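# Push the utility cart into the yellow parking bay

## Task

Move the utility cart into the yellow taped bay so that each of its four wheels sits fully inside the tape lines, touching none of them, while its three tubes remain upright in the cart's top tray. The robot must not tip over or be left leaning, and the cart must stay in place without the robot holding it when the scene is ended.

## Robot and tools

ROBOT. A Hello Robot Stretch 4 with a single arm: an omni-wheel base, a lift riding up a mast, an arm that telescopes forward, a wrist with yaw, pitch and roll, and a two-finger gripper. It stands about 1.6 m tall, and its base rim lies within 0.23 m of the base origin. Loose objects may sometimes get a brief shove from outside.

FRAMES. Base frame: origin on the floor below the base centre, x ahead, y to the left, z up. hand_pose is reported in this frame and marks a point between the open fingertips; with all wrist joints at zero its axes line up with the base frame, though the printed position may be slightly off. The odometry frame is wherever the base frame was when the scene began.

execute_actions. Argument "actions" is a list holding one action or none (empty list = just report state and images). Optional "cameras": a list drawn from head_camera, head_left_camera, head_right_camera, wrist_camera or "all"; omitted, null or ["all"] gives every camera, [] gives none, an unknown name rejects the call. An action may contain "base", "joints", or both, plus optional "pace" and "contact_limits"; alternatively it contains only "end_of_arm". All its motions start at once and may finish at different times.
- "base": exactly one key, each a relative move from where the base last reported itself: translate_m (metres, forward positive, -2 to 2, no turning), strafe_m (metres, left positive, -2 to 2, no turning), rotate_rad (radians, counter-clockwise seen from above positive, -3.2 to 3.2).
- "joints": absolute targets keyed by name: lift_m 0 to 1.2 m; arm_m 0 to 0.55 m; wrist_yaw_rad -1.134 to 4.276 (0 ahead, positive leftward, 3.14 tucked back, beyond 3.4 the arm may block it); wrist_pitch_rad -1.117 to 4.259 (0 level, 1.57 pointing down); wrist_roll_rad -1.117 to 4.259 (0 = fingers level, positive turns clockwise viewed from behind); gripper_m -0.038 to 0.141 m fingertip gap (negative values press the tips together). Done tolerances: ±0.004 for lift, arm and gripper, ±0.02 for yaw and roll, ±0.05 for pitch. A joint target outside its range is clipped and reported; any other bad value or unknown key refuses the whole call with no motion.
- "pace": "slow", "default" (if omitted), "fast" or "max". Base speeds 0.1/0.3/0.4/0.6 m/s and 1/2/3/4 rad/s respectively; when lift_m exceeds 0.2 at the move's start, these are capped further, down to 0.3 m/s and 1 rad/s at full height.
- "contact_limits": only {"arm_m": value}, 0 (gentlest) to 0.75 (firmest), default 0.5; the arm stops when it pushes harder than this.
- "end_of_arm": "enable_torque" reactivates wrist or gripper motors that shut off, which then hold position.
One action lasts at most 15 s. Anything you omit may keep driving toward its previous target unreported. If a result reports a stop, remaining calls in that same reply are skipped. To unfold the wrist at the start, lift_m 0.4 with wrist_yaw_rad 0 together works.

wait: {"seconds": 0 to 10}; commands nothing new, returns state and images.
zoom_image: {"camera": name, "region": [x0, y0, x1, y1]} in pixels of that camera's latest full image, top-left origin, at most 504 by 504.
read_manual: {"section": "licences"}; only licence texts, no motion.
finished_scene: {"scene": current scene number}; ends the scene permanently once the last command has settled, and reports success. Replying with no tool call ends everything.

CAMERAS. head_camera sits atop the mast looking forward and downward (turn the base to look elsewhere). head_left_camera and head_right_camera are fisheyes beside it, aimed more steeply down, showing the base and arm. wrist_camera looks along the fingers, tips near the image bottom.

RESULT LINES. base_status / joint_status: how each motion ended. "done" (for the base, wheels turned the commanded amount even if slipping); "off_target" (stopped short, may still push); "contact_stop_at_<key>" (hit something; that part goes slack, a slack lift may sag, slack wheels may roll); "limit_stop_at_<name>"; "time_out"; "torque_fault" (wrist/gripper motor went limp, needs enable_torque). "limit_stop_at_tilt" means lean above 6 degrees: lift, arm and wheels go slack and ignore commands until upright. "limit_stop_at_own_body" is self-collision protection, likely with pitch below -0.2 plus roll below -0.4 or above 4. on_its_own lists things not commanded this call; "held at" is a held target, not a position. lidar_m: 12 distances in metres from the base origin, 30-degree sectors starting straight ahead and going counter-clockwise (4th left, 7th behind, 10th right); "-" means nothing seen or closer than 0.25 m; sees from roughly 0.15 m up, misses glass, thin legs and much behind. wrist_depth_mm: 7x7 grid of median depths, 100 to 2000 mm, read from top left. base_odometry comes from wheel turns (slip counts as motion), heading -3.142 to 3.142, left positive. If turned_by_wheels and turned_by_imu disagree by over ~0.1 rad, something was hit or wheels slipped, and heading error is about their difference. base_tilt in degrees, forward and right positive, with a fixed bias up to ~1.5. motor_effort in percent of maximum, peak in brackets, with fixed offsets and noise; for wheel_0, wheel_1, wheel_2 positive means turning the base right. A rest effort flagged outside its range suggests pushing or carrying.

GRIPPER. Close to a gripper_m smaller than the object; lower values squeeze harder and pull it inward. Readings and "done" do not prove a grasp; a firm grip shows as a clear gripper effort change. Tips pressed on a surface may jam: raise the lift.

AVOID. Tipping: no turning or driving with over 1 kg held and arm_m above 0.2, especially fast; steady high or hard pushes can also tip the robot. Pressing the gripper into things can cause torque faults. Push the cart gently and slowly so its tubes stay upright, avoid slams, drops and hard hits, and release the cart before ending so it rests in the bay on its own.

Each tool is called after ">>>" as name([rows], argument=value, ...), one row to a line, values as JSON.

## Session

>>> execute_actions(actions=[])

Scene clock: 0.00 s.
base_odometry: x=+0.000 y=+0.000 heading=+0.000 (m, m, rad; odometry frame)
turned_by_wheels: +0.000 (rad since the last result)
turned_by_imu: +0.000 (rad since the last result)
base_tilt: forward=+0.4 right=+0.8 (deg)
lidar_m: 0.78 0.64 0.62 0.73 1.93 1.95 2.23 0.73 0.79 1.78 1.47 1.75
base_status: not commanded
joint_positions: lift_m=+0.250 arm_m=+0.002 wrist_yaw_rad=+3.162 wrist_pitch_rad=-0.008 wrist_roll_rad=-0.007 gripper_m=+0.057
joint_status: not commanded
motor_effort: lift_m=+19 arm_m=-1 wrist_yaw_rad=+1 wrist_pitch_rad=-6 wrist_roll_rad=-1 gripper_m=-5 wheel_0=+0 wheel_1=+0 wheel_2=+0 (%)
hand_pose: x=-0.1170 y=+0.0816 z=+0.4305 quat_wxyz=(-0.010, +0.004, -0.004, +1.000) (m; base frame)
wrist_depth_mm: - 138 247 - - - 1708 / - 113 138 - - 1983 1708 / - 115 137 - - 1983 1708 / 136 136 180 - - 1983 1661 / 212 - - - - 1983 1661 / 866 1182 209 1863 1576 1808 1661 / 891 991 1078 640 1060 1229 1281
pictures: head_camera, head_left_camera, head_right_camera, wrist_camera
Images, in order (width x height): head_camera 420x560, head_left_camera 420x672, head_right_camera 420x672, wrist_camera 616x392.

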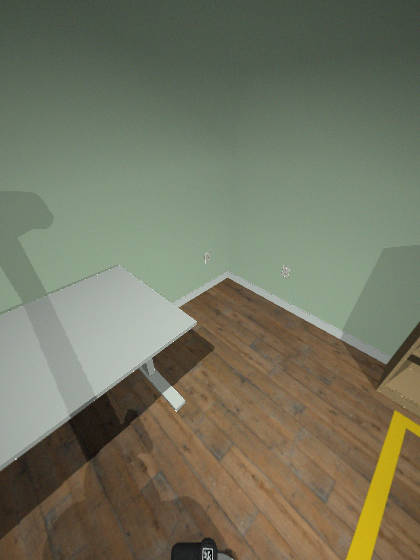

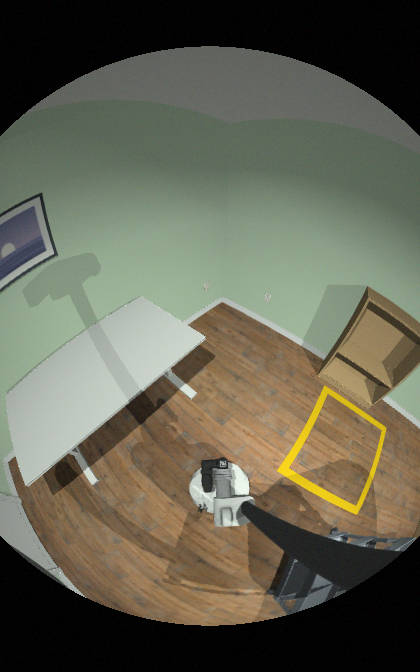

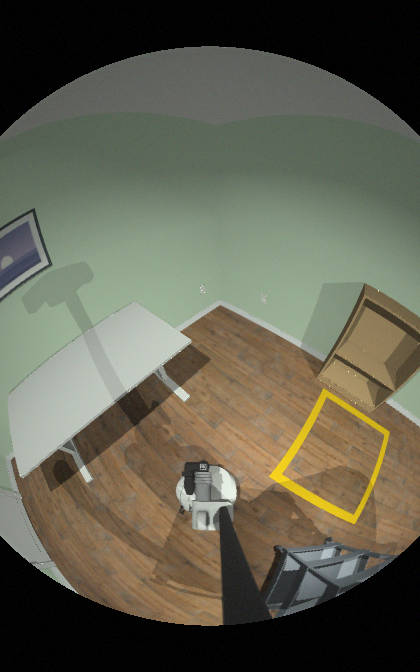

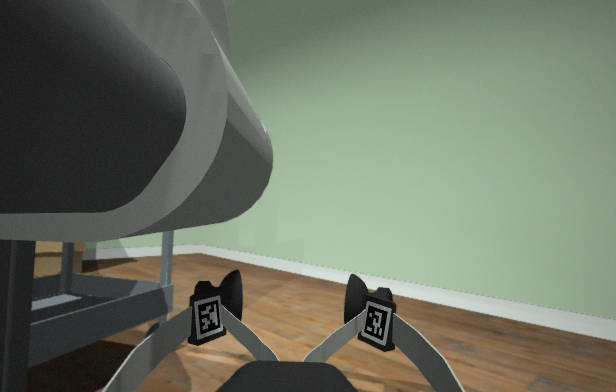

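>>> execute_actions([
  {"base":{"rotate_rad":-1.9}},
])

Scene clock: 4.90 s.
base_odometry: x=+0.000 y=+0.000 heading=-1.899 (m, m, rad; odometry frame)
turned_by_wheels: -1.899 (rad since the last result)
turned_by_imu: -1.867 (rad since the last result)
base_tilt: forward=+0.5 right=+0.7 (deg)
lidar_m: 2.65 1.59 1.46 1.80 0.68 0.63 0.67 0.84 1.92 1.98 0.96 0.75
base_status: done
joint_positions: lift_m=+0.250 arm_m=+0.002 wrist_yaw_rad=+3.162 wrist_pitch_rad=-0.008 wrist_roll_rad=-0.007 gripper_m=+0.057
joint_status: not commanded
motor_effort: lift_m=+19(19) arm_m=-1(1) wrist_yaw_rad=+2(2) wrist_pitch_rad=-7(7) wrist_roll_rad=+0(1) gripper_m=-1(3) wheel_0=+2(7) wheel_1=+2(8) wheel_2=+3(6) (%)
hand_pose: x=-0.1169 y=+0.0816 z=+0.4305 quat_wxyz=(-0.010, +0.004, -0.004, +1.000) (m; base frame)
wrist_depth_mm: - 138 247 1756 1618 1430 1336 / - 113 138 1756 1537 741 707 / - 115 137 1118 1060 960 891 / 136 136 180 1708 1537 1430 1308 / 213 - 1863 1756 1537 1430 1281 / 1430 1756 209 1661 1464 1397 1281 / 1042 1008 1078 640 1060 1255 1255
pictures: head_camera, head_left_camera, head_right_camera, wrist_camera
Images, in order (width x height): head_camera 420x560, head_left_camera 420x672, head_right_camera 420x672, wrist_camera 616x392.

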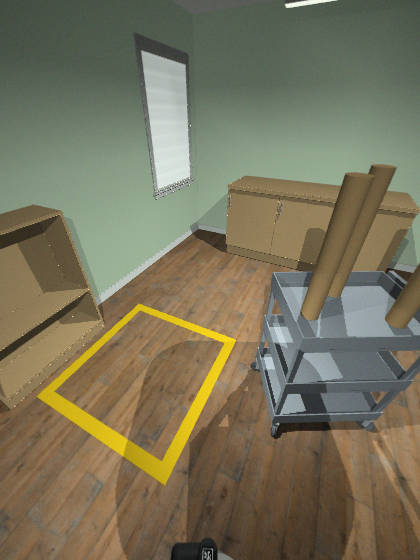

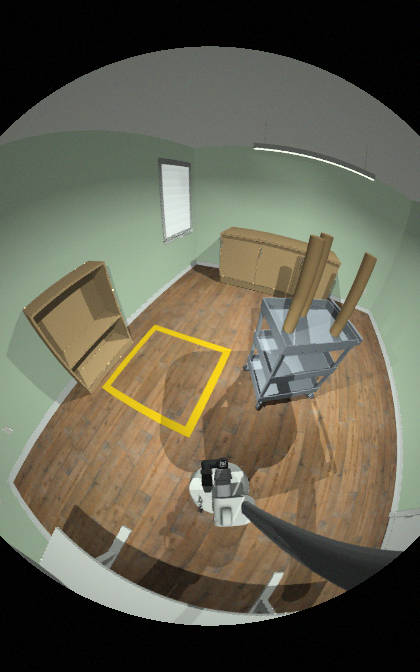

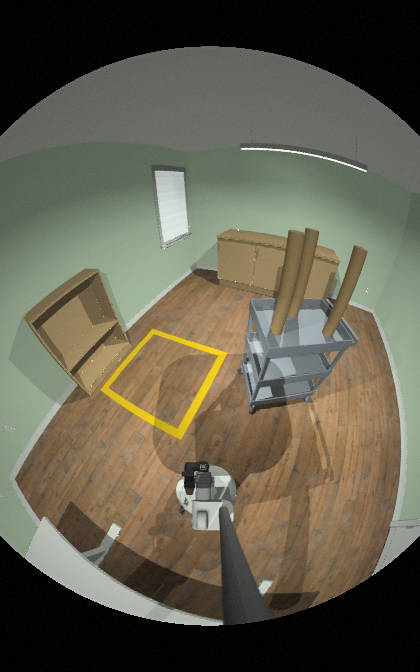

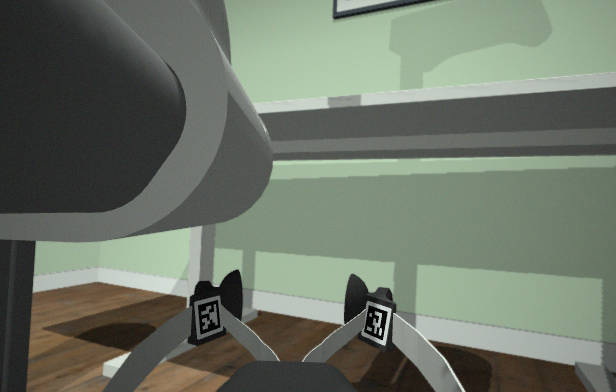

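>>> execute_actions([
  {"base":{"strafe_m":-1.55},"pace":"fast"},
])

Scene clock: 19.53 s.
base_odometry: x=-1.467 y=+0.500 heading=-1.899 (m, m, rad; odometry frame)
turned_by_wheels: +0.000 (rad since the last result)
turned_by_imu: +0.004 (rad since the last result)
base_tilt: forward=+0.5 right=+0.7 (deg)
lidar_m: 2.08 0.88 1.00 2.14 1.37 1.42 0.87 0.57 0.50 0.53 0.66 1.56
base_status: done
joint_positions: lift_m=+0.250 arm_m=+0.002 wrist_yaw_rad=+3.162 wrist_pitch_rad=-0.008 wrist_roll_rad=-0.007 gripper_m=+0.057
joint_status: not commanded
motor_effort: lift_m=+19(19) arm_m=-1(1) wrist_yaw_rad=+2(1) wrist_pitch_rad=-7(7) wrist_roll_rad=+0(0) gripper_m=-4(1) wheel_0=+0(11) wheel_1=+3(11) wheel_2=+1(1) (%)
hand_pose: x=-0.1169 y=+0.0816 z=+0.4305 quat_wxyz=(-0.010, +0.004, -0.004, +1.000) (m; base frame)
wrist_depth_mm: - 138 247 1537 - - 1863 / - 113 138 1537 - - 1863 / - 115 137 1576 - - 1808 / 136 136 180 1576 - - 1863 / 213 778 1025 1576 - - 1808 / 647 809 208 1499 1576 1983 1863 / 647 732 976 640 1060 1255 1281
pictures: head_camera, head_left_camera, head_right_camera, wrist_camera
Images, in order (width x height): head_camera 420x560, head_left_camera 420x672, head_right_camera 420x672, wrist_camera 616x392.

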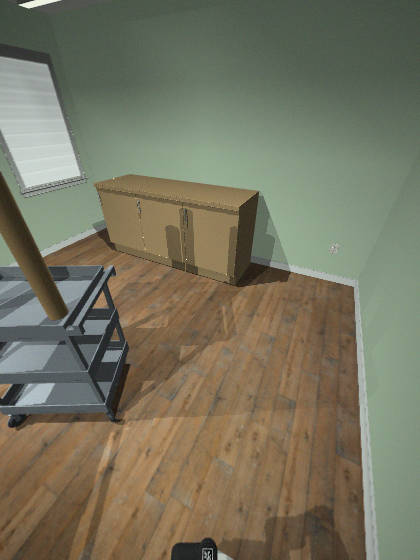

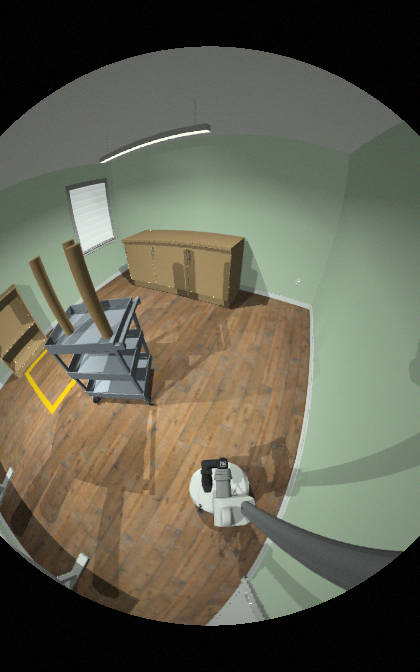

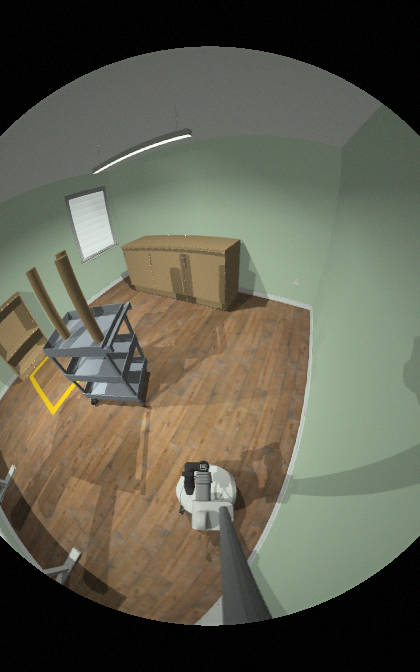

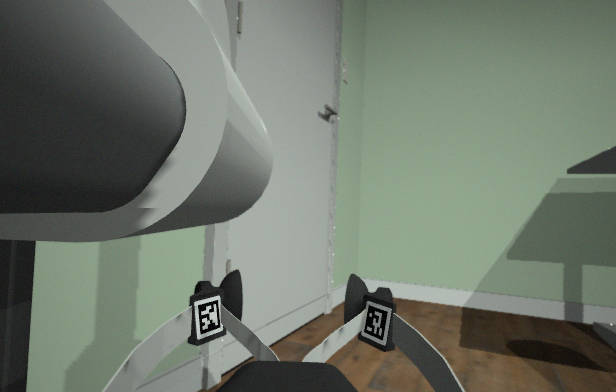

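>>> execute_actions([
  {"base":{"translate_m":0.88},"joints":{"lift_m":0.65,"wrist_yaw_rad":0,"wrist_roll_rad":1.57,"gripper_m":0.1},"pace":"fast"},
], cameras=[])

>>> execute_actions([
  {"base":{"strafe_m":-0.12}},
], cameras=[])

>>> execute_actions([
  {"base":{"rotate_rad":1.5}},
])

Scene clock: 28.67 s.
base_odometry: x=-1.751 y=-0.333 heading=-1.899 (m, m, rad; odometry frame)
turned_by_wheels: +0.000 (rad since the last result)
turned_by_imu: +0.004 (rad since the last result)
base_tilt: forward=+0.5 right=+0.7 (deg)
lidar_m: 1.20 1.56 0.54 0.51 0.52 2.08 1.41 0.95 0.88 0.90 1.18 1.80
base_status: done
joint_positions: lift_m=+0.650 arm_m=+0.002 wrist_yaw_rad=+0.000 wrist_pitch_rad=-0.008 wrist_roll_rad=+1.570 gripper_m=+0.100
joint_status: all done
motor_effort: lift_m=+21(25) arm_m=-1(1) wrist_yaw_rad=+2(4) wrist_pitch_rad=-6(7) wrist_roll_rad=+1(2) gripper_m=-1(3) wheel_0=+0(7) wheel_1=+0(8) wheel_2=+1(14) (%)
hand_pose: x=+0.4617 y=-0.0873 z=+0.8303 quat_wxyz=(+0.707, +0.707, -0.003, +0.003) (m; base frame)
wrist_depth_mm: 1430 1430 1464 1464 1464 1464 1182 / 1537 1537 1499 1499 1537 1537 1182 / 1618 1618 1618 1308 1336 1366 1160 / 1708 1708 1708 1025 1025 1042 1098 / 1863 1863 1863 1098 1098 1118 1138 / 1921 1983 1921 1182 216 1182 1160 / - - - 160 1281 1308 1160
pictures: none
No camera images: the call's "cameras" was empty. Leave "cameras" out to get every camera's image.

Scene clock: 30.23 s.
base_odometry: x=-1.864 y=-0.294 heading=-1.899 (m, m, rad; odometry frame)
turned_by_wheels: +0.000 (rad since the last result)
turned_by_imu: +0.001 (rad since the last result)
base_tilt: forward=+0.5 right=+0.7 (deg)
lidar_m: 1.17 1.43 0.69 0.61 2.35 2.16 1.28 0.83 0.75 0.75 1.04 1.75
base_status: done
joint_positions: lift_m=+0.650 arm_m=+0.002 wrist_yaw_rad=+0.000 wrist_pitch_rad=-0.008 wrist_roll_rad=+1.570 gripper_m=+0.100
joint_status: not commanded
motor_effort: lift_m=+21(21) arm_m=-1(1) wrist_yaw_rad=+3(0) wrist_pitch_rad=-6(7) wrist_roll_rad=+1(1) gripper_m=-2(2) wheel_0=+0(8) wheel_1=+1(9) wheel_2=+0(0) (%)
hand_pose: x=+0.4617 y=-0.0874 z=+0.8303 quat_wxyz=(+0.707, +0.707, -0.003, +0.003) (m; base frame)
wrist_depth_mm: 1397 1397 1430 1397 1366 1397 1182 / 1499 1499 1464 1464 1499 1464 1205 / 1576 1576 1576 1576 1576 1537 1182 / 1661 1661 1661 1138 1160 1205 1138 / 1756 1808 1756 1042 1042 1042 1078 / 1921 1921 1921 1118 216 1118 1138 / - - - 160 1205 1229 1138
pictures: none
No camera images: the call's "cameras" was empty. Leave "cameras" out to get every camera's image.

Scene clock: 32.23 s.
base_odometry: x=-1.865 y=-0.294 heading=-0.399 (m, m, rad; odometry frame)
turned_by_wheels: +1.500 (rad since the last result)
turned_by_imu: +1.477 (rad since the last result)
base_tilt: forward=+0.5 right=+0.7 (deg)
lidar_m: 0.63 0.67 2.14 1.37 0.88 0.76 0.79 0.98 1.76 1.17 1.38 0.73
base_status: done
joint_positions: lift_m=+0.650 arm_m=+0.002 wrist_yaw_rad=+0.000 wrist_pitch_rad=-0.008 wrist_roll_rad=+1.570 gripper_m=+0.100
joint_status: not commanded
motor_effort: lift_m=+21(21) arm_m=-1(1) wrist_yaw_rad=+0(2) wrist_pitch_rad=-7(7) wrist_roll_rad=+1(2) gripper_m=+0(2) wheel_0=+0(7) wheel_1=+1(7) wheel_2=-2(9) (%)
hand_pose: x=+0.4617 y=-0.0874 z=+0.8303 quat_wxyz=(+0.707, +0.707, -0.003, +0.003) (m; base frame)
wrist_depth_mm: - - - - - 1756 1205 / - - - - - 1708 1182 / - - - 530 - 1499 1060 / 788 798 - 521 - 715 676 / - - - 517 1118 707 683 / - 580 597 500 216 699 676 / 559 554 564 161 1060 647 504
pictures: head_camera, head_left_camera, head_right_camera, wrist_camera
Images, in order (width x height): head_camera 420x560, head_left_camera 420x672, head_right_camera 420x672, wrist_camera 616x392.

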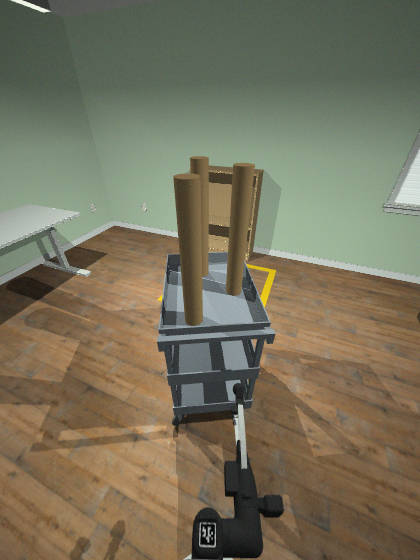

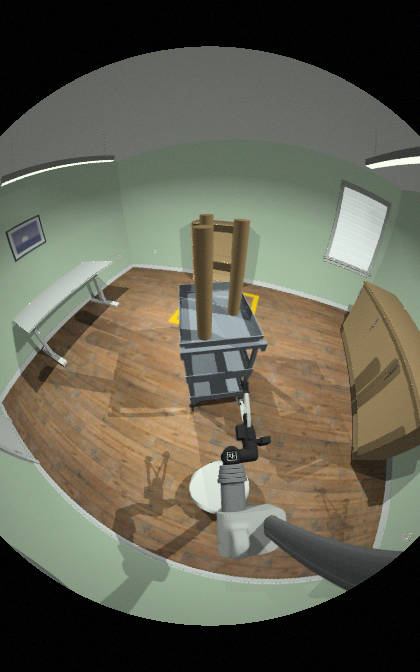

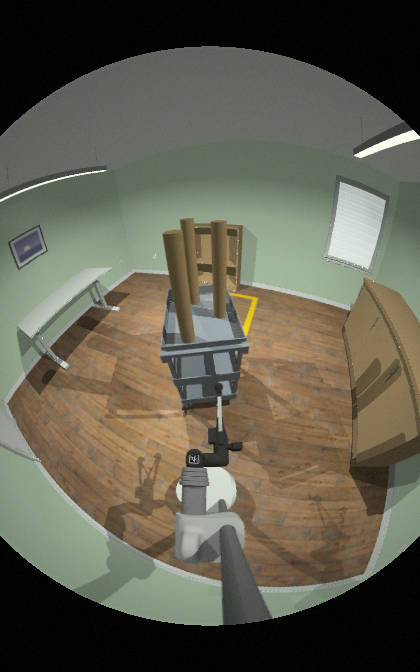

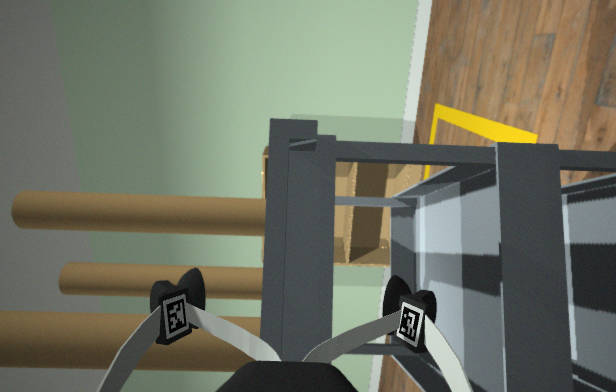

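>>> execute_actions([
  {"base":{"strafe_m":0.055},"joints":{"arm_m":0.13,"lift_m":0.66}},
], cameras=["head_camera","wrist_camera"])

Scene clock: 39.63 s.
base_odometry: x=-1.843 y=-0.243 heading=-0.399 (m, m, rad; odometry frame)
turned_by_wheels: +0.000 (rad since the last result)
turned_by_imu: +0.002 (rad since the last result)
base_tilt: forward=+0.4 right=+0.8 (deg)
lidar_m: 0.62 2.32 2.10 1.36 0.86 0.74 0.74 0.95 1.78 1.23 1.43 0.67
base_status: done
joint_positions: lift_m=+0.660 arm_m=+0.129 wrist_yaw_rad=+0.000 wrist_pitch_rad=-0.008 wrist_roll_rad=+1.570 gripper_m=+0.100
joint_status: all done
motor_effort: lift_m=+21(21) arm_m=+5(4) wrist_yaw_rad=+2(2) wrist_pitch_rad=-7(6) wrist_roll_rad=+0(1) gripper_m=-3(2) wheel_0=+1(9) wheel_1=-2(8) wheel_2=+0(1) (%)
hand_pose: x=+0.5885 y=-0.0874 z=+0.8403 quat_wxyz=(+0.707, +0.707, -0.003, +0.003) (m; base frame)
wrist_depth_mm: - - - - - 1756 1205 / - - - 379 - 436 424 / - - - 394 - 723 469 / 647 654 661 384 1008 732 521 / - 842 854 379 - 732 521 / 452 442 449 370 216 715 512 / 433 430 436 160 - 661 508
pictures: head_camera, wrist_camera
Images, in order (width x height): head_camera 420x560, wrist_camera 616x392.

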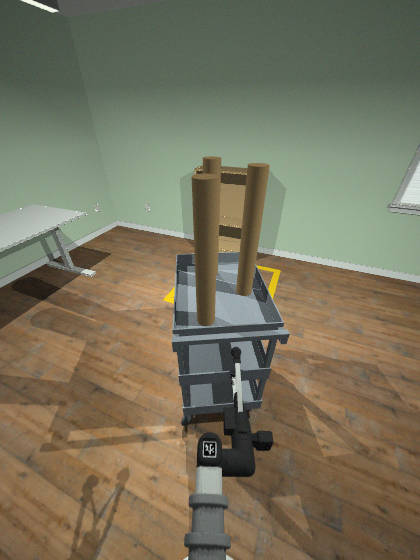

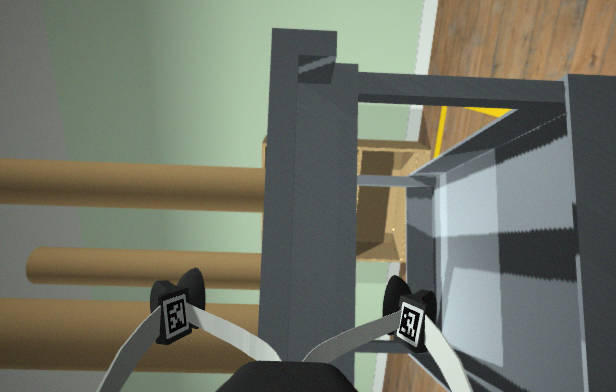

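>>> execute_actions([
  {"joints":{"arm_m":0.22,"lift_m":0.68,"gripper_m":0.08},"contact_limits":{"arm_m":0.2}},
], cameras=["head_camera","wrist_camera"])

Scene clock: 46.10 s.
base_odometry: x=-1.843 y=-0.243 heading=-0.399 (m, m, rad; odometry frame)
turned_by_wheels: +0.000 (rad since the last result)
turned_by_imu: +0.002 (rad since the last result)
base_tilt: forward=+0.4 right=+0.7 (deg)
lidar_m: 0.62 2.30 2.06 1.37 0.84 0.76 0.77 0.97 1.80 1.23 1.44 0.70
base_status: not commanded
joint_positions: lift_m=+0.680 arm_m=+0.219 wrist_yaw_rad=+0.000 wrist_pitch_rad=-0.008 wrist_roll_rad=+1.570 gripper_m=+0.080
joint_status: all done
motor_effort: lift_m=+21(23) arm_m=+5(6) wrist_yaw_rad=-1(2) wrist_pitch_rad=-6(6) wrist_roll_rad=+2(0) gripper_m=-2(3) wheel_0=+1(1) wheel_1=-2(2) wheel_2=+0(0) (%)
contact_limits: arm_m 0.2
hand_pose: x=+0.6785 y=-0.0874 z=+0.8603 quat_wxyz=(+0.707, +0.707, -0.003, +0.003) (m; base frame)
wrist_depth_mm: - - - 267 322 1708 1205 / - - - 309 314 1576 349 / - - - 301 306 1464 530 / 559 564 569 294 300 778 539 / - - - 233 294 768 535 / - 741 212 228 215 759 530 / 343 342 347 193 281 699 525
pictures: head_camera, wrist_camera
Images, in order (width x height): head_camera 420x560, wrist_camera 616x392.

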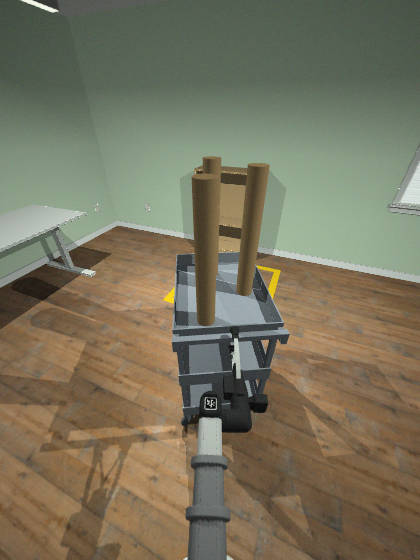

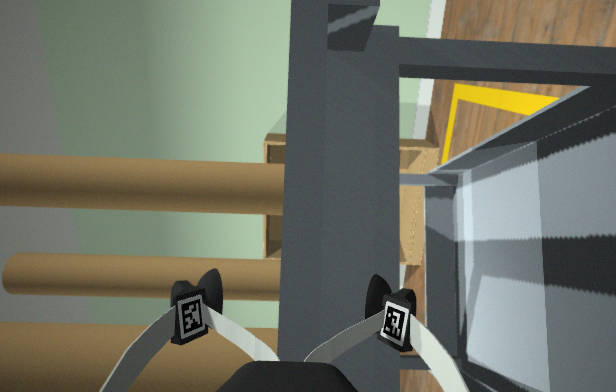

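>>> execute_actions([
  {"base":{"translate_m":0.125},"joints":{"arm_m":0.12},"pace":"slow"},
], cameras=["wrist_camera"])

>>> execute_actions([
  {"joints":{"gripper_m":0.0}},
], cameras=["head_camera","wrist_camera"])

Scene clock: 52.60 s.
base_odometry: x=-1.728 y=-0.292 heading=-0.399 (m, m, rad; odometry frame)
turned_by_wheels: +0.000 (rad since the last result)
turned_by_imu: +0.003 (rad since the last result)
base_tilt: forward=+0.4 right=+0.8 (deg)
lidar_m: 0.49 0.50 2.00 1.54 0.98 0.86 0.88 1.09 1.83 1.24 1.50 0.58
base_status: done
joint_positions: lift_m=+0.680 arm_m=+0.121 wrist_yaw_rad=+0.000 wrist_pitch_rad=-0.008 wrist_roll_rad=+1.570 gripper_m=+0.080
joint_status: all done
motor_effort: lift_m=+21(21) arm_m=-5(9) wrist_yaw_rad=+3(2) wrist_pitch_rad=-7(6) wrist_roll_rad=+1(2) gripper_m=-6(2) wheel_0=+3(5) wheel_1=+2(5) wheel_2=-2(6) (%)
hand_pose: x=+0.5803 y=-0.0874 z=+0.8603 quat_wxyz=(+0.707, +0.707, -0.003, +0.003) (m; base frame)
wrist_depth_mm: - - - 263 287 298 1098 / - - - 279 283 1661 459 / - - - 273 277 1576 525 / 535 535 539 209 272 768 535 / - - - 204 266 768 530 / - 707 212 201 215 759 530 / 324 319 325 179 254 707 525
pictures: wrist_camera
Images, in order (width x height): wrist_camera 616x392.

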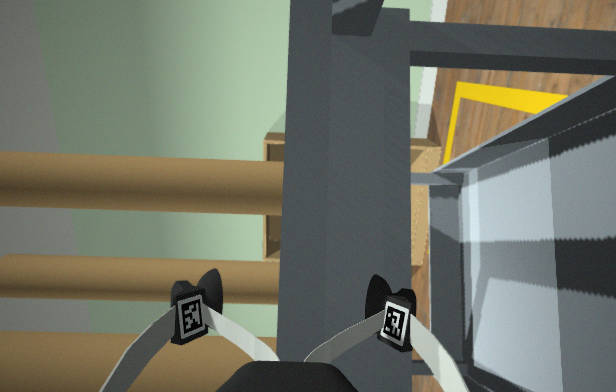

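Scene clock: 54.20 s.
base_odometry: x=-1.728 y=-0.292 heading=-0.399 (m, m, rad; odometry frame)
turned_by_wheels: +0.000 (rad since the last result)
turned_by_imu: +0.001 (rad since the last result)
base_tilt: forward=+0.5 right=+0.7 (deg)
lidar_m: 0.48 0.51 2.00 1.57 0.97 0.87 0.89 1.08 1.85 1.26 1.52 0.53
base_status: not commanded
joint_positions: lift_m=+0.680 arm_m=+0.121 wrist_yaw_rad=+0.003 wrist_pitch_rad=-0.004 wrist_roll_rad=+1.570 gripper_m=+0.000
joint_status: all done
motor_effort: lift_m=+21(21) arm_m=-5(5) wrist_yaw_rad=-8(8) wrist_pitch_rad=-18(18) wrist_roll_rad=+1(1) gripper_m=-17(20) wheel_0=+3(3) wheel_1=+2(2) wheel_2=+2(2) (%)
hand_pose: x=+0.5806 y=-0.0864 z=+0.8592 quat_wxyz=(+0.707, +0.707, +0.000, +0.003) (m; base frame)
wrist_depth_mm: - - - 263 283 291 296 / - - - 212 278 1661 477 / - - - 208 272 788 525 / 535 530 535 204 267 759 535 / - - - 200 262 750 530 / - - 191 196 256 750 521 / 319 153 319 192 249 654 521
pictures: head_camera, wrist_camera
Images, in order (width x height): head_camera 420x560, wrist_camera 616x392.

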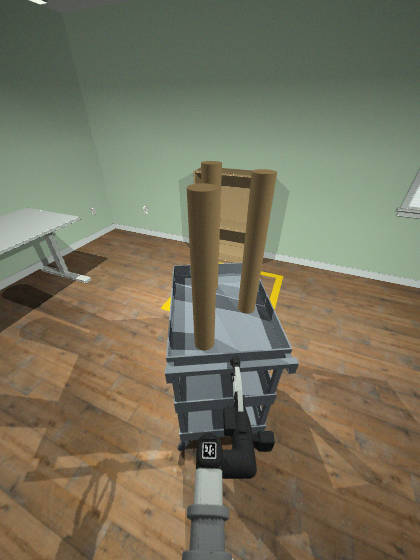

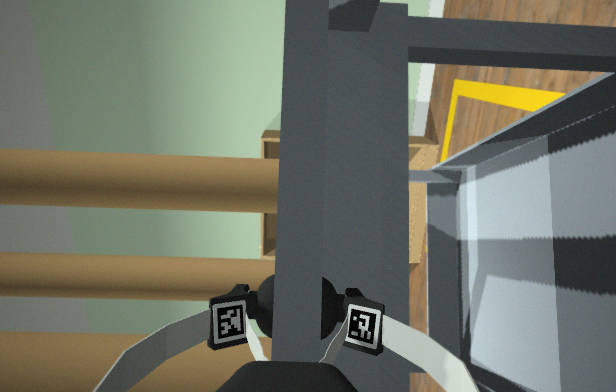

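Gripped. Push slowly.

>>> execute_actions([
  {"base":{"translate_m":0.5},"pace":"slow"},
])

Scene clock: 62.73 s.
base_odometry: x=-1.267 y=-0.486 heading=-0.399 (m, m, rad; odometry frame)
turned_by_wheels: +0.000 (rad since the last result)
turned_by_imu: +0.002 (rad since the last result)
base_tilt: forward=+0.4 right=+0.7 (deg)
lidar_m: 0.48 2.08 1.85 1.87 1.49 1.35 1.35 1.69 1.35 1.39 1.73 0.55
base_status: done
joint_positions: lift_m=+0.680 arm_m=+0.120 wrist_yaw_rad=-0.003 wrist_pitch_rad=-0.005 wrist_roll_rad=+1.570 gripper_m=+0.000
joint_status: not commanded
motor_effort: lift_m=+22(22) arm_m=-2(5) wrist_yaw_rad=+12(25) wrist_pitch_rad=-16(18) wrist_roll_rad=+1(1) gripper_m=-10(18) wheel_0=+2(7) wheel_1=+1(4) wheel_2=-5(12) (%)
hand_pose: x=+0.5795 y=-0.0883 z=+0.8594 quat_wxyz=(+0.707, +0.707, -0.003, +0.001) (m; base frame)
wrist_depth_mm: 1808 1921 1863 264 273 283 285 / 1921 1921 1983 205 268 1708 488 / - 1983 1983 202 265 759 530 / 544 539 535 199 262 768 535 / 699 699 715 196 258 759 530 / - - 191 193 254 750 525 / 315 154 317 191 249 661 521
pictures: head_camera, head_left_camera, head_right_camera, wrist_camera
Images, in order (width x height): head_camera 420x560, head_left_camera 420x672, head_right_camera 420x672, wrist_camera 616x392.

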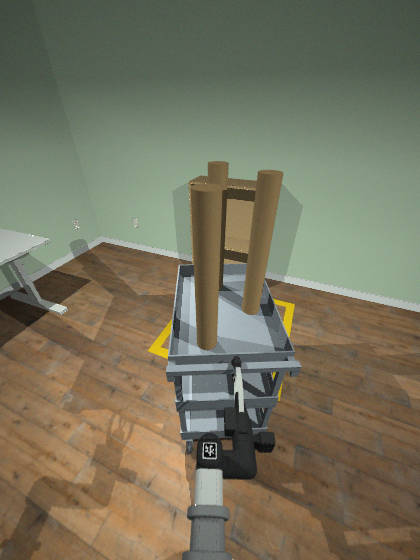

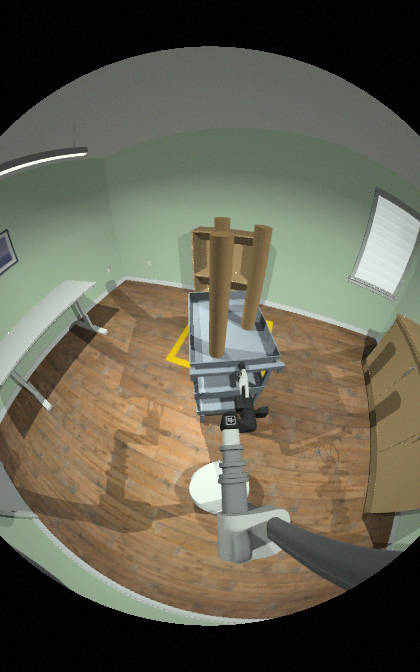

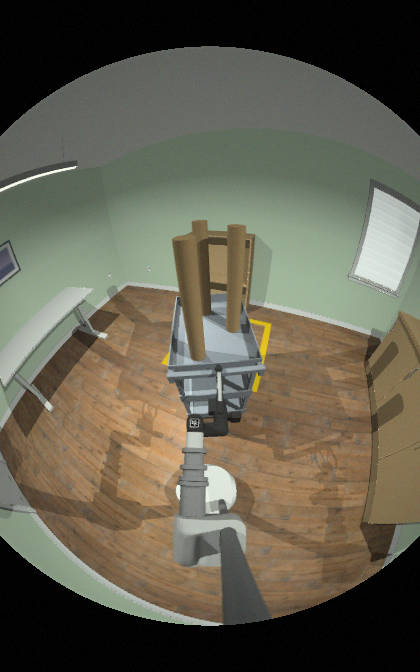

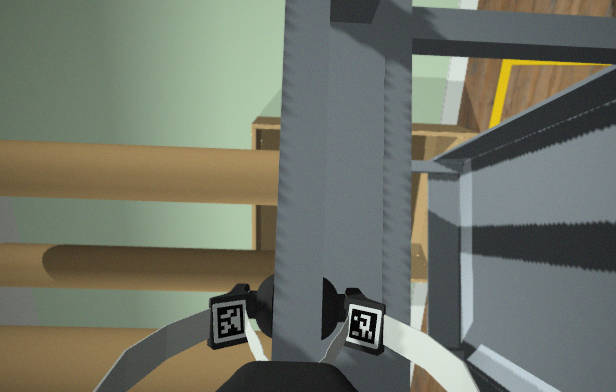

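>>> execute_actions([
  {"base":{"rotate_rad":-0.08},"pace":"slow"},
], cameras=["head_camera","wrist_camera"])

Scene clock: 67.93 s.
base_odometry: x=-1.267 y=-0.486 heading=-0.479 (m, m, rad; odometry frame)
turned_by_wheels: -0.080 (rad since the last result)
turned_by_imu: -0.077 (rad since the last result)
base_tilt: forward=+0.4 right=+0.7 (deg)
lidar_m: 0.48 0.54 1.85 1.84 1.56 1.35 1.35 1.58 1.37 1.38 1.64 0.58
base_status: done
joint_positions: lift_m=+0.680 arm_m=+0.120 wrist_yaw_rad=-0.001 wrist_pitch_rad=-0.004 wrist_roll_rad=+1.570 gripper_m=+0.000
joint_status: not commanded
motor_effort: lift_m=+21(21) arm_m=-2(2) wrist_yaw_rad=+6(44) wrist_pitch_rad=-17(17) wrist_roll_rad=+1(1) gripper_m=-16(20) wheel_0=-1(10) wheel_1=+0(7) wheel_2=-1(11) (%)
hand_pose: x=+0.5796 y=-0.0878 z=+0.8593 quat_wxyz=(+0.707, +0.707, -0.002, +0.001) (m; base frame)
wrist_depth_mm: 1863 1921 1863 260 1921 1661 1205 / 1921 1921 1921 289 300 329 327 / 1983 - - 219 287 1756 504 / 530 539 544 211 276 715 535 / - - - 204 266 759 525 / 676 676 191 195 255 750 525 / 329 153 324 189 242 661 525
pictures: head_camera, wrist_camera
Images, in order (width x height): head_camera 420x560, wrist_camera 616x392.

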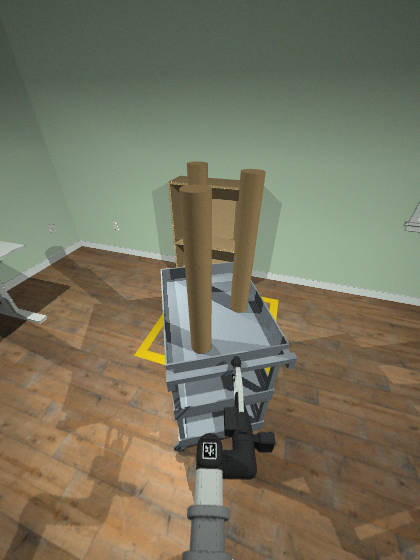

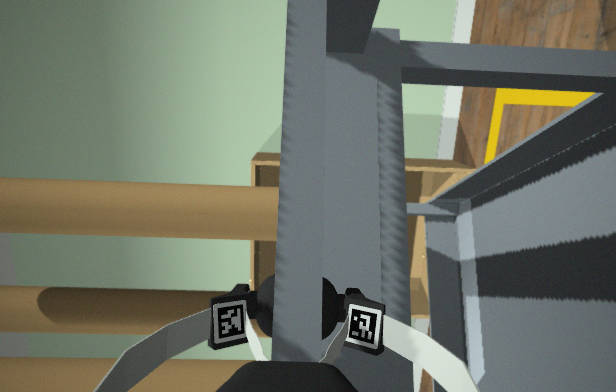

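>>> execute_actions([
  {"base":{"strafe_m":0.13},"pace":"slow"},
], cameras=["head_camera","wrist_camera"])

Scene clock: 73.77 s.
base_odometry: x=-1.207 y=-0.371 heading=-0.480 (m, m, rad; odometry frame)
turned_by_wheels: -0.001 (rad since the last result)
turned_by_imu: +0.001 (rad since the last result)
base_tilt: forward=+0.4 right=+0.8 (deg)
lidar_m: 0.51 0.56 1.69 1.71 1.53 1.31 1.33 1.55 1.50 1.49 1.82 0.55
base_status: done
joint_positions: lift_m=+0.680 arm_m=+0.120 wrist_yaw_rad=-0.004 wrist_pitch_rad=-0.004 wrist_roll_rad=+1.570 gripper_m=+0.000
joint_status: not commanded
on_its_own: wrist_yaw_rad is at rest, and its effort (+14) is outside its rest range (-13 to +13)
motor_effort: lift_m=+21(21) arm_m=-2(2) wrist_yaw_rad=+14(25) wrist_pitch_rad=-16(17) wrist_roll_rad=+1(1) gripper_m=-15(18) wheel_0=-6(11) wheel_1=+2(6) wheel_2=-2(0) (%)
hand_pose: x=+0.5794 y=-0.0885 z=+0.8592 quat_wxyz=(+0.707, +0.707, -0.003, +0.000) (m; base frame)
wrist_depth_mm: 1863 1921 1921 255 264 273 276 / 1983 1983 1983 198 262 1708 525 / 517 521 535 197 260 768 535 / - - - 196 257 759 530 / 691 699 715 195 256 750 530 / - - 191 193 255 750 525 / 317 153 322 192 253 654 521
pictures: head_camera, wrist_camera
Images, in order (width x height): head_camera 420x560, wrist_camera 616x392.

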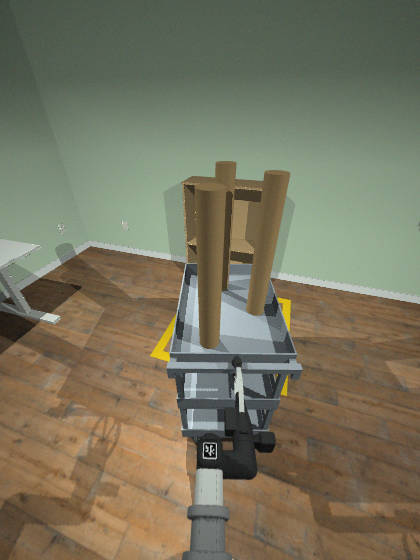

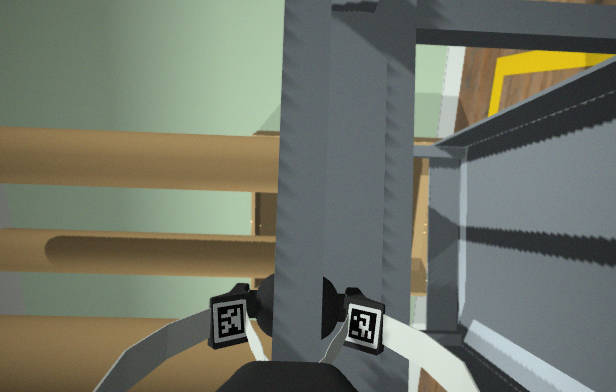

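>>> execute_actions([
  {"base":{"strafe_m":0.14},"pace":"slow"},
], cameras=["head_camera"])

>>> execute_actions([
  {"base":{"rotate_rad":-0.22},"pace":"slow"},
], cameras=["head_camera"])

Scene clock: 81.03 s.
base_odometry: x=-1.143 y=-0.247 heading=-0.480 (m, m, rad; odometry frame)
turned_by_wheels: -0.001 (rad since the last result)
turned_by_imu: +0.001 (rad since the last result)
base_tilt: forward=+0.4 right=+0.7 (deg)
lidar_m: 0.54 1.84 1.58 1.60 1.49 1.28 1.28 1.50 1.64 1.62 1.95 0.55
base_status: done
joint_positions: lift_m=+0.680 arm_m=+0.120 wrist_yaw_rad=-0.003 wrist_pitch_rad=-0.004 wrist_roll_rad=+1.570 gripper_m=+0.000
joint_status: not commanded
motor_effort: lift_m=+21(21) arm_m=-2(2) wrist_yaw_rad=+11(20) wrist_pitch_rad=-17(18) wrist_roll_rad=+1(0) gripper_m=-15(16) wheel_0=-6(11) wheel_1=+0(5) wheel_2=+0(3) (%)
hand_pose: x=+0.5795 y=-0.0882 z=+0.8592 quat_wxyz=(+0.707, +0.707, -0.002, +0.001) (m; base frame)
wrist_depth_mm: 1921 1921 1983 167 225 1756 1160 / 484 488 492 172 231 732 539 / - - - 178 238 768 539 / 699 707 707 183 245 759 530 / - - - 189 252 750 530 / 336 342 191 193 256 707 525 / - 153 343 195 266 615 512
pictures: head_camera
Images, in order (width x height): head_camera 420x560.

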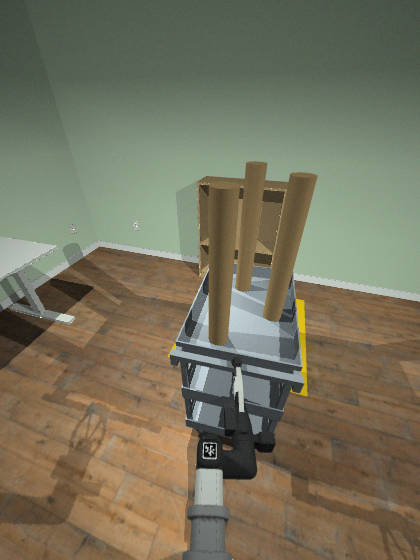

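Scene clock: 82.27 s.
base_odometry: x=-1.143 y=-0.247 heading=-0.699 (m, m, rad; odometry frame)
turned_by_wheels: -0.219 (rad since the last result)
turned_by_imu: -0.215 (rad since the last result)
base_tilt: forward=+0.4 right=+0.7 (deg)
lidar_m: 0.49 0.55 1.64 1.58 1.68 1.29 1.26 1.35 1.92 1.63 1.74 0.56
base_status: done
joint_positions: lift_m=+0.680 arm_m=+0.120 wrist_yaw_rad=+0.005 wrist_pitch_rad=-0.004 wrist_roll_rad=+1.570 gripper_m=+0.000
joint_status: not commanded
on_its_own: wrist_yaw_rad is at rest, and its effort (-15) is outside its rest range (-13 to +13)
motor_effort: lift_m=+21(21) arm_m=-2(2) wrist_yaw_rad=-15(42) wrist_pitch_rad=-17(17) wrist_roll_rad=+2(2) gripper_m=-15(17) wheel_0=+6(11) wheel_1=+2(7) wheel_2=+4(13) (%)
hand_pose: x=+0.5802 y=-0.0858 z=+0.8593 quat_wxyz=(+0.707, +0.707, +0.000, +0.003) (m; base frame)
wrist_depth_mm: - - - 259 303 1576 1182 / - - - 283 291 1499 399 / - - - 216 283 1708 500 / 525 535 539 209 274 723 539 / - - - 203 264 759 530 / 683 691 206 196 257 750 525 / 322 153 320 191 245 654 521
pictures: head_camera
Images, in order (width x height): head_camera 420x560.

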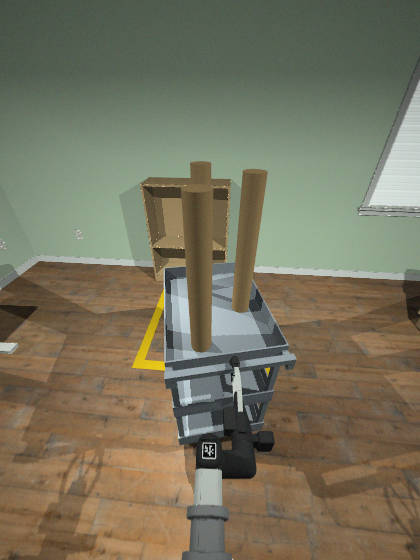

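>>> execute_actions([
  {"base":{"strafe_m":0.09},"pace":"slow"},
], cameras=["head_camera"])

>>> execute_actions([
  {"base":{"translate_m":0.6},"pace":"slow"},
])

Scene clock: 87.43 s.
base_odometry: x=-1.085 y=-0.178 heading=-0.700 (m, m, rad; odometry frame)
turned_by_wheels: -0.001 (rad since the last result)
turned_by_imu: +0.001 (rad since the last result)
base_tilt: forward=+0.5 right=+0.7 (deg)
lidar_m: 0.50 2.61 1.55 1.49 1.68 1.32 1.26 1.35 1.92 1.72 1.86 0.55
base_status: done
joint_positions: lift_m=+0.680 arm_m=+0.120 wrist_yaw_rad=-0.007 wrist_pitch_rad=-0.004 wrist_roll_rad=+1.570 gripper_m=+0.000
joint_status: not commanded
on_its_own: wrist_yaw_rad is at rest, and its effort (+23) is outside its rest range (-13 to +13)
motor_effort: lift_m=+21(22) arm_m=-2(2) wrist_yaw_rad=+23(28) wrist_pitch_rad=-17(17) wrist_roll_rad=+0(1) gripper_m=-15(11) wheel_0=-6(11) wheel_1=+0(6) wheel_2=-3(3) (%)
hand_pose: x=+0.5791 y=-0.0894 z=+0.8593 quat_wxyz=(+0.707, +0.707, -0.004, -0.001) (m; base frame)
wrist_depth_mm: - - - 265 274 285 287 / - - - 207 272 1756 480 / - - - 204 267 750 525 / 544 539 539 201 263 768 535 / 691 707 723 198 259 759 525 / - - 191 195 256 750 525 / 317 153 320 192 251 661 521
pictures: head_camera
Images, in order (width x height): head_camera 420x560.

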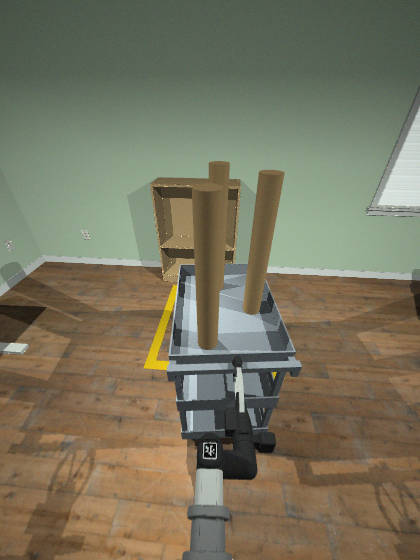

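Scene clock: 94.73 s.
base_odometry: x=-0.626 y=-0.564 heading=-0.700 (m, m, rad; odometry frame)
turned_by_wheels: +0.000 (rad since the last result)
turned_by_imu: +0.004 (rad since the last result)
base_tilt: forward=+0.3 right=+0.8 (deg)
lidar_m: 0.43 0.44 1.55 1.44 1.58 1.93 1.87 1.97 1.79 1.77 1.87 0.58
base_status: done
joint_positions: lift_m=+0.680 arm_m=+0.120 wrist_yaw_rad=+0.000 wrist_pitch_rad=-0.005 wrist_roll_rad=+1.570 gripper_m=+0.000
joint_status: not commanded
motor_effort: lift_m=+21(21) arm_m=-2(2) wrist_yaw_rad=+1(22) wrist_pitch_rad=-16(17) wrist_roll_rad=+1(1) gripper_m=-13(12) wheel_0=+3(7) wheel_1=+2(5) wheel_2=-4(10) (%)
hand_pose: x=+0.5797 y=-0.0874 z=+0.8594 quat_wxyz=(+0.707, +0.707, -0.002, +0.002) (m; base frame)
wrist_depth_mm: 1464 1499 1499 278 1537 1499 1229 / 1499 1464 1499 315 336 343 345 / 1499 1499 1499 238 314 1537 473 / 1499 1499 1537 221 291 1255 521 / 530 530 535 207 273 732 525 / 1499 1537 191 193 254 750 525 / 640 154 640 182 232 661 521
pictures: head_camera, head_left_camera, head_right_camera, wrist_camera
Images, in order (width x height): head_camera 420x560, head_left_camera 420x672, head_right_camera 420x672, wrist_camera 616x392.

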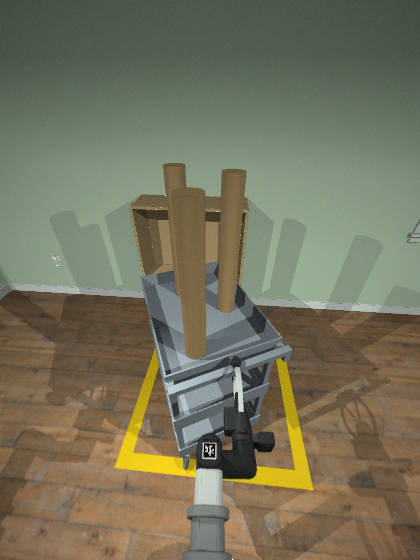

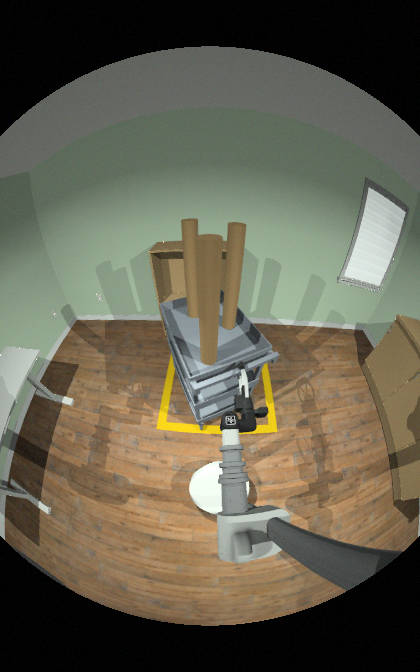

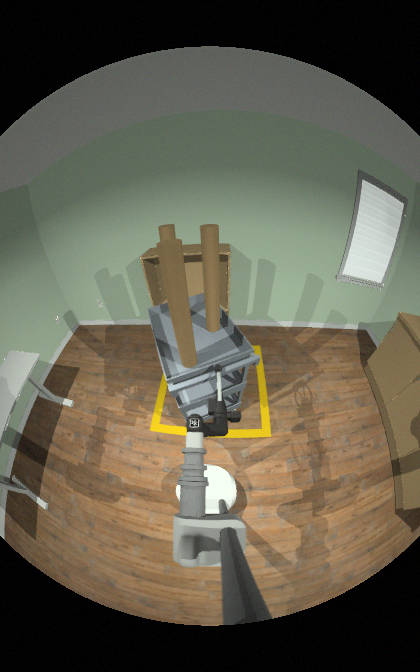

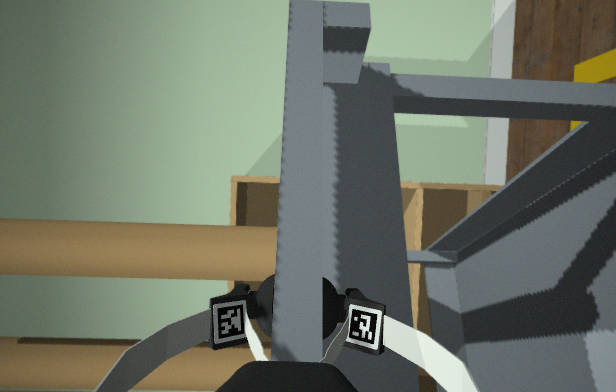

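>>> execute_actions([
  {"base":{"strafe_m":0.3},"pace":"slow"},
], cameras=["head_camera","head_left_camera","head_right_camera"])

Scene clock: 102.80 s.
base_odometry: x=-0.433 y=-0.335 heading=-0.701 (m, m, rad; odometry frame)
turned_by_wheels: -0.001 (rad since the last result)
turned_by_imu: +0.001 (rad since the last result)
base_tilt: forward=+0.4 right=+0.7 (deg)
lidar_m: 0.52 1.99 1.21 1.16 1.25 1.93 1.84 1.98 2.09 2.04 2.21 0.53
base_status: done
joint_positions: lift_m=+0.680 arm_m=+0.120 wrist_yaw_rad=-0.003 wrist_pitch_rad=-0.004 wrist_roll_rad=+1.570 gripper_m=+0.000
joint_status: not commanded
motor_effort: lift_m=+21(22) arm_m=-2(2) wrist_yaw_rad=+12(23) wrist_pitch_rad=-17(17) wrist_roll_rad=+1(1) gripper_m=-15(18) wheel_0=-6(11) wheel_1=-1(5) wheel_2=-2(4) (%)
hand_pose: x=+0.5794 y=-0.0883 z=+0.8592 quat_wxyz=(+0.707, +0.707, -0.003, +0.000) (m; base frame)
wrist_depth_mm: 1464 1499 1537 188 249 276 271 / 1499 1499 1537 189 250 1576 504 / 508 508 517 189 252 732 539 / 1499 1537 1430 190 252 759 530 / 715 707 707 191 253 750 530 / 351 362 191 191 253 750 525 / 320 153 325 191 254 621 521
pictures: head_camera, head_left_camera, head_right_camera
Images, in order (width x height): head_camera 420x560, head_left_camera 420x672, head_right_camera 420x672.

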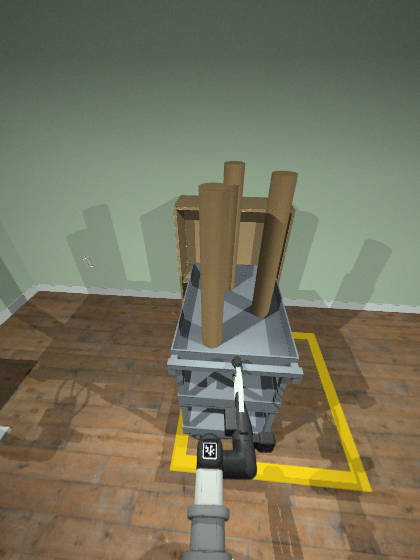

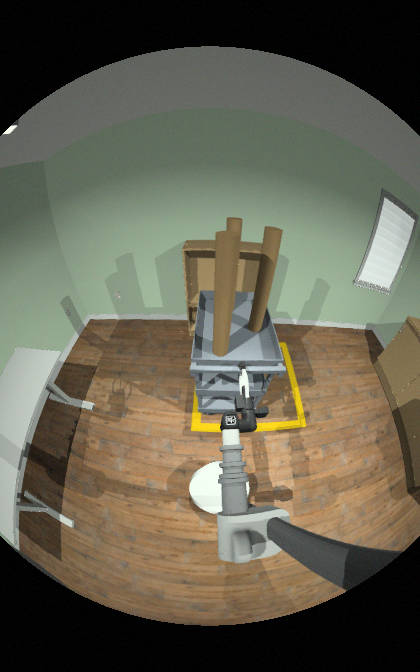

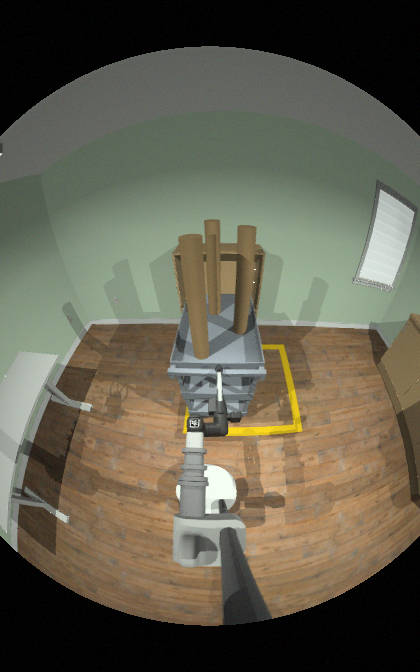

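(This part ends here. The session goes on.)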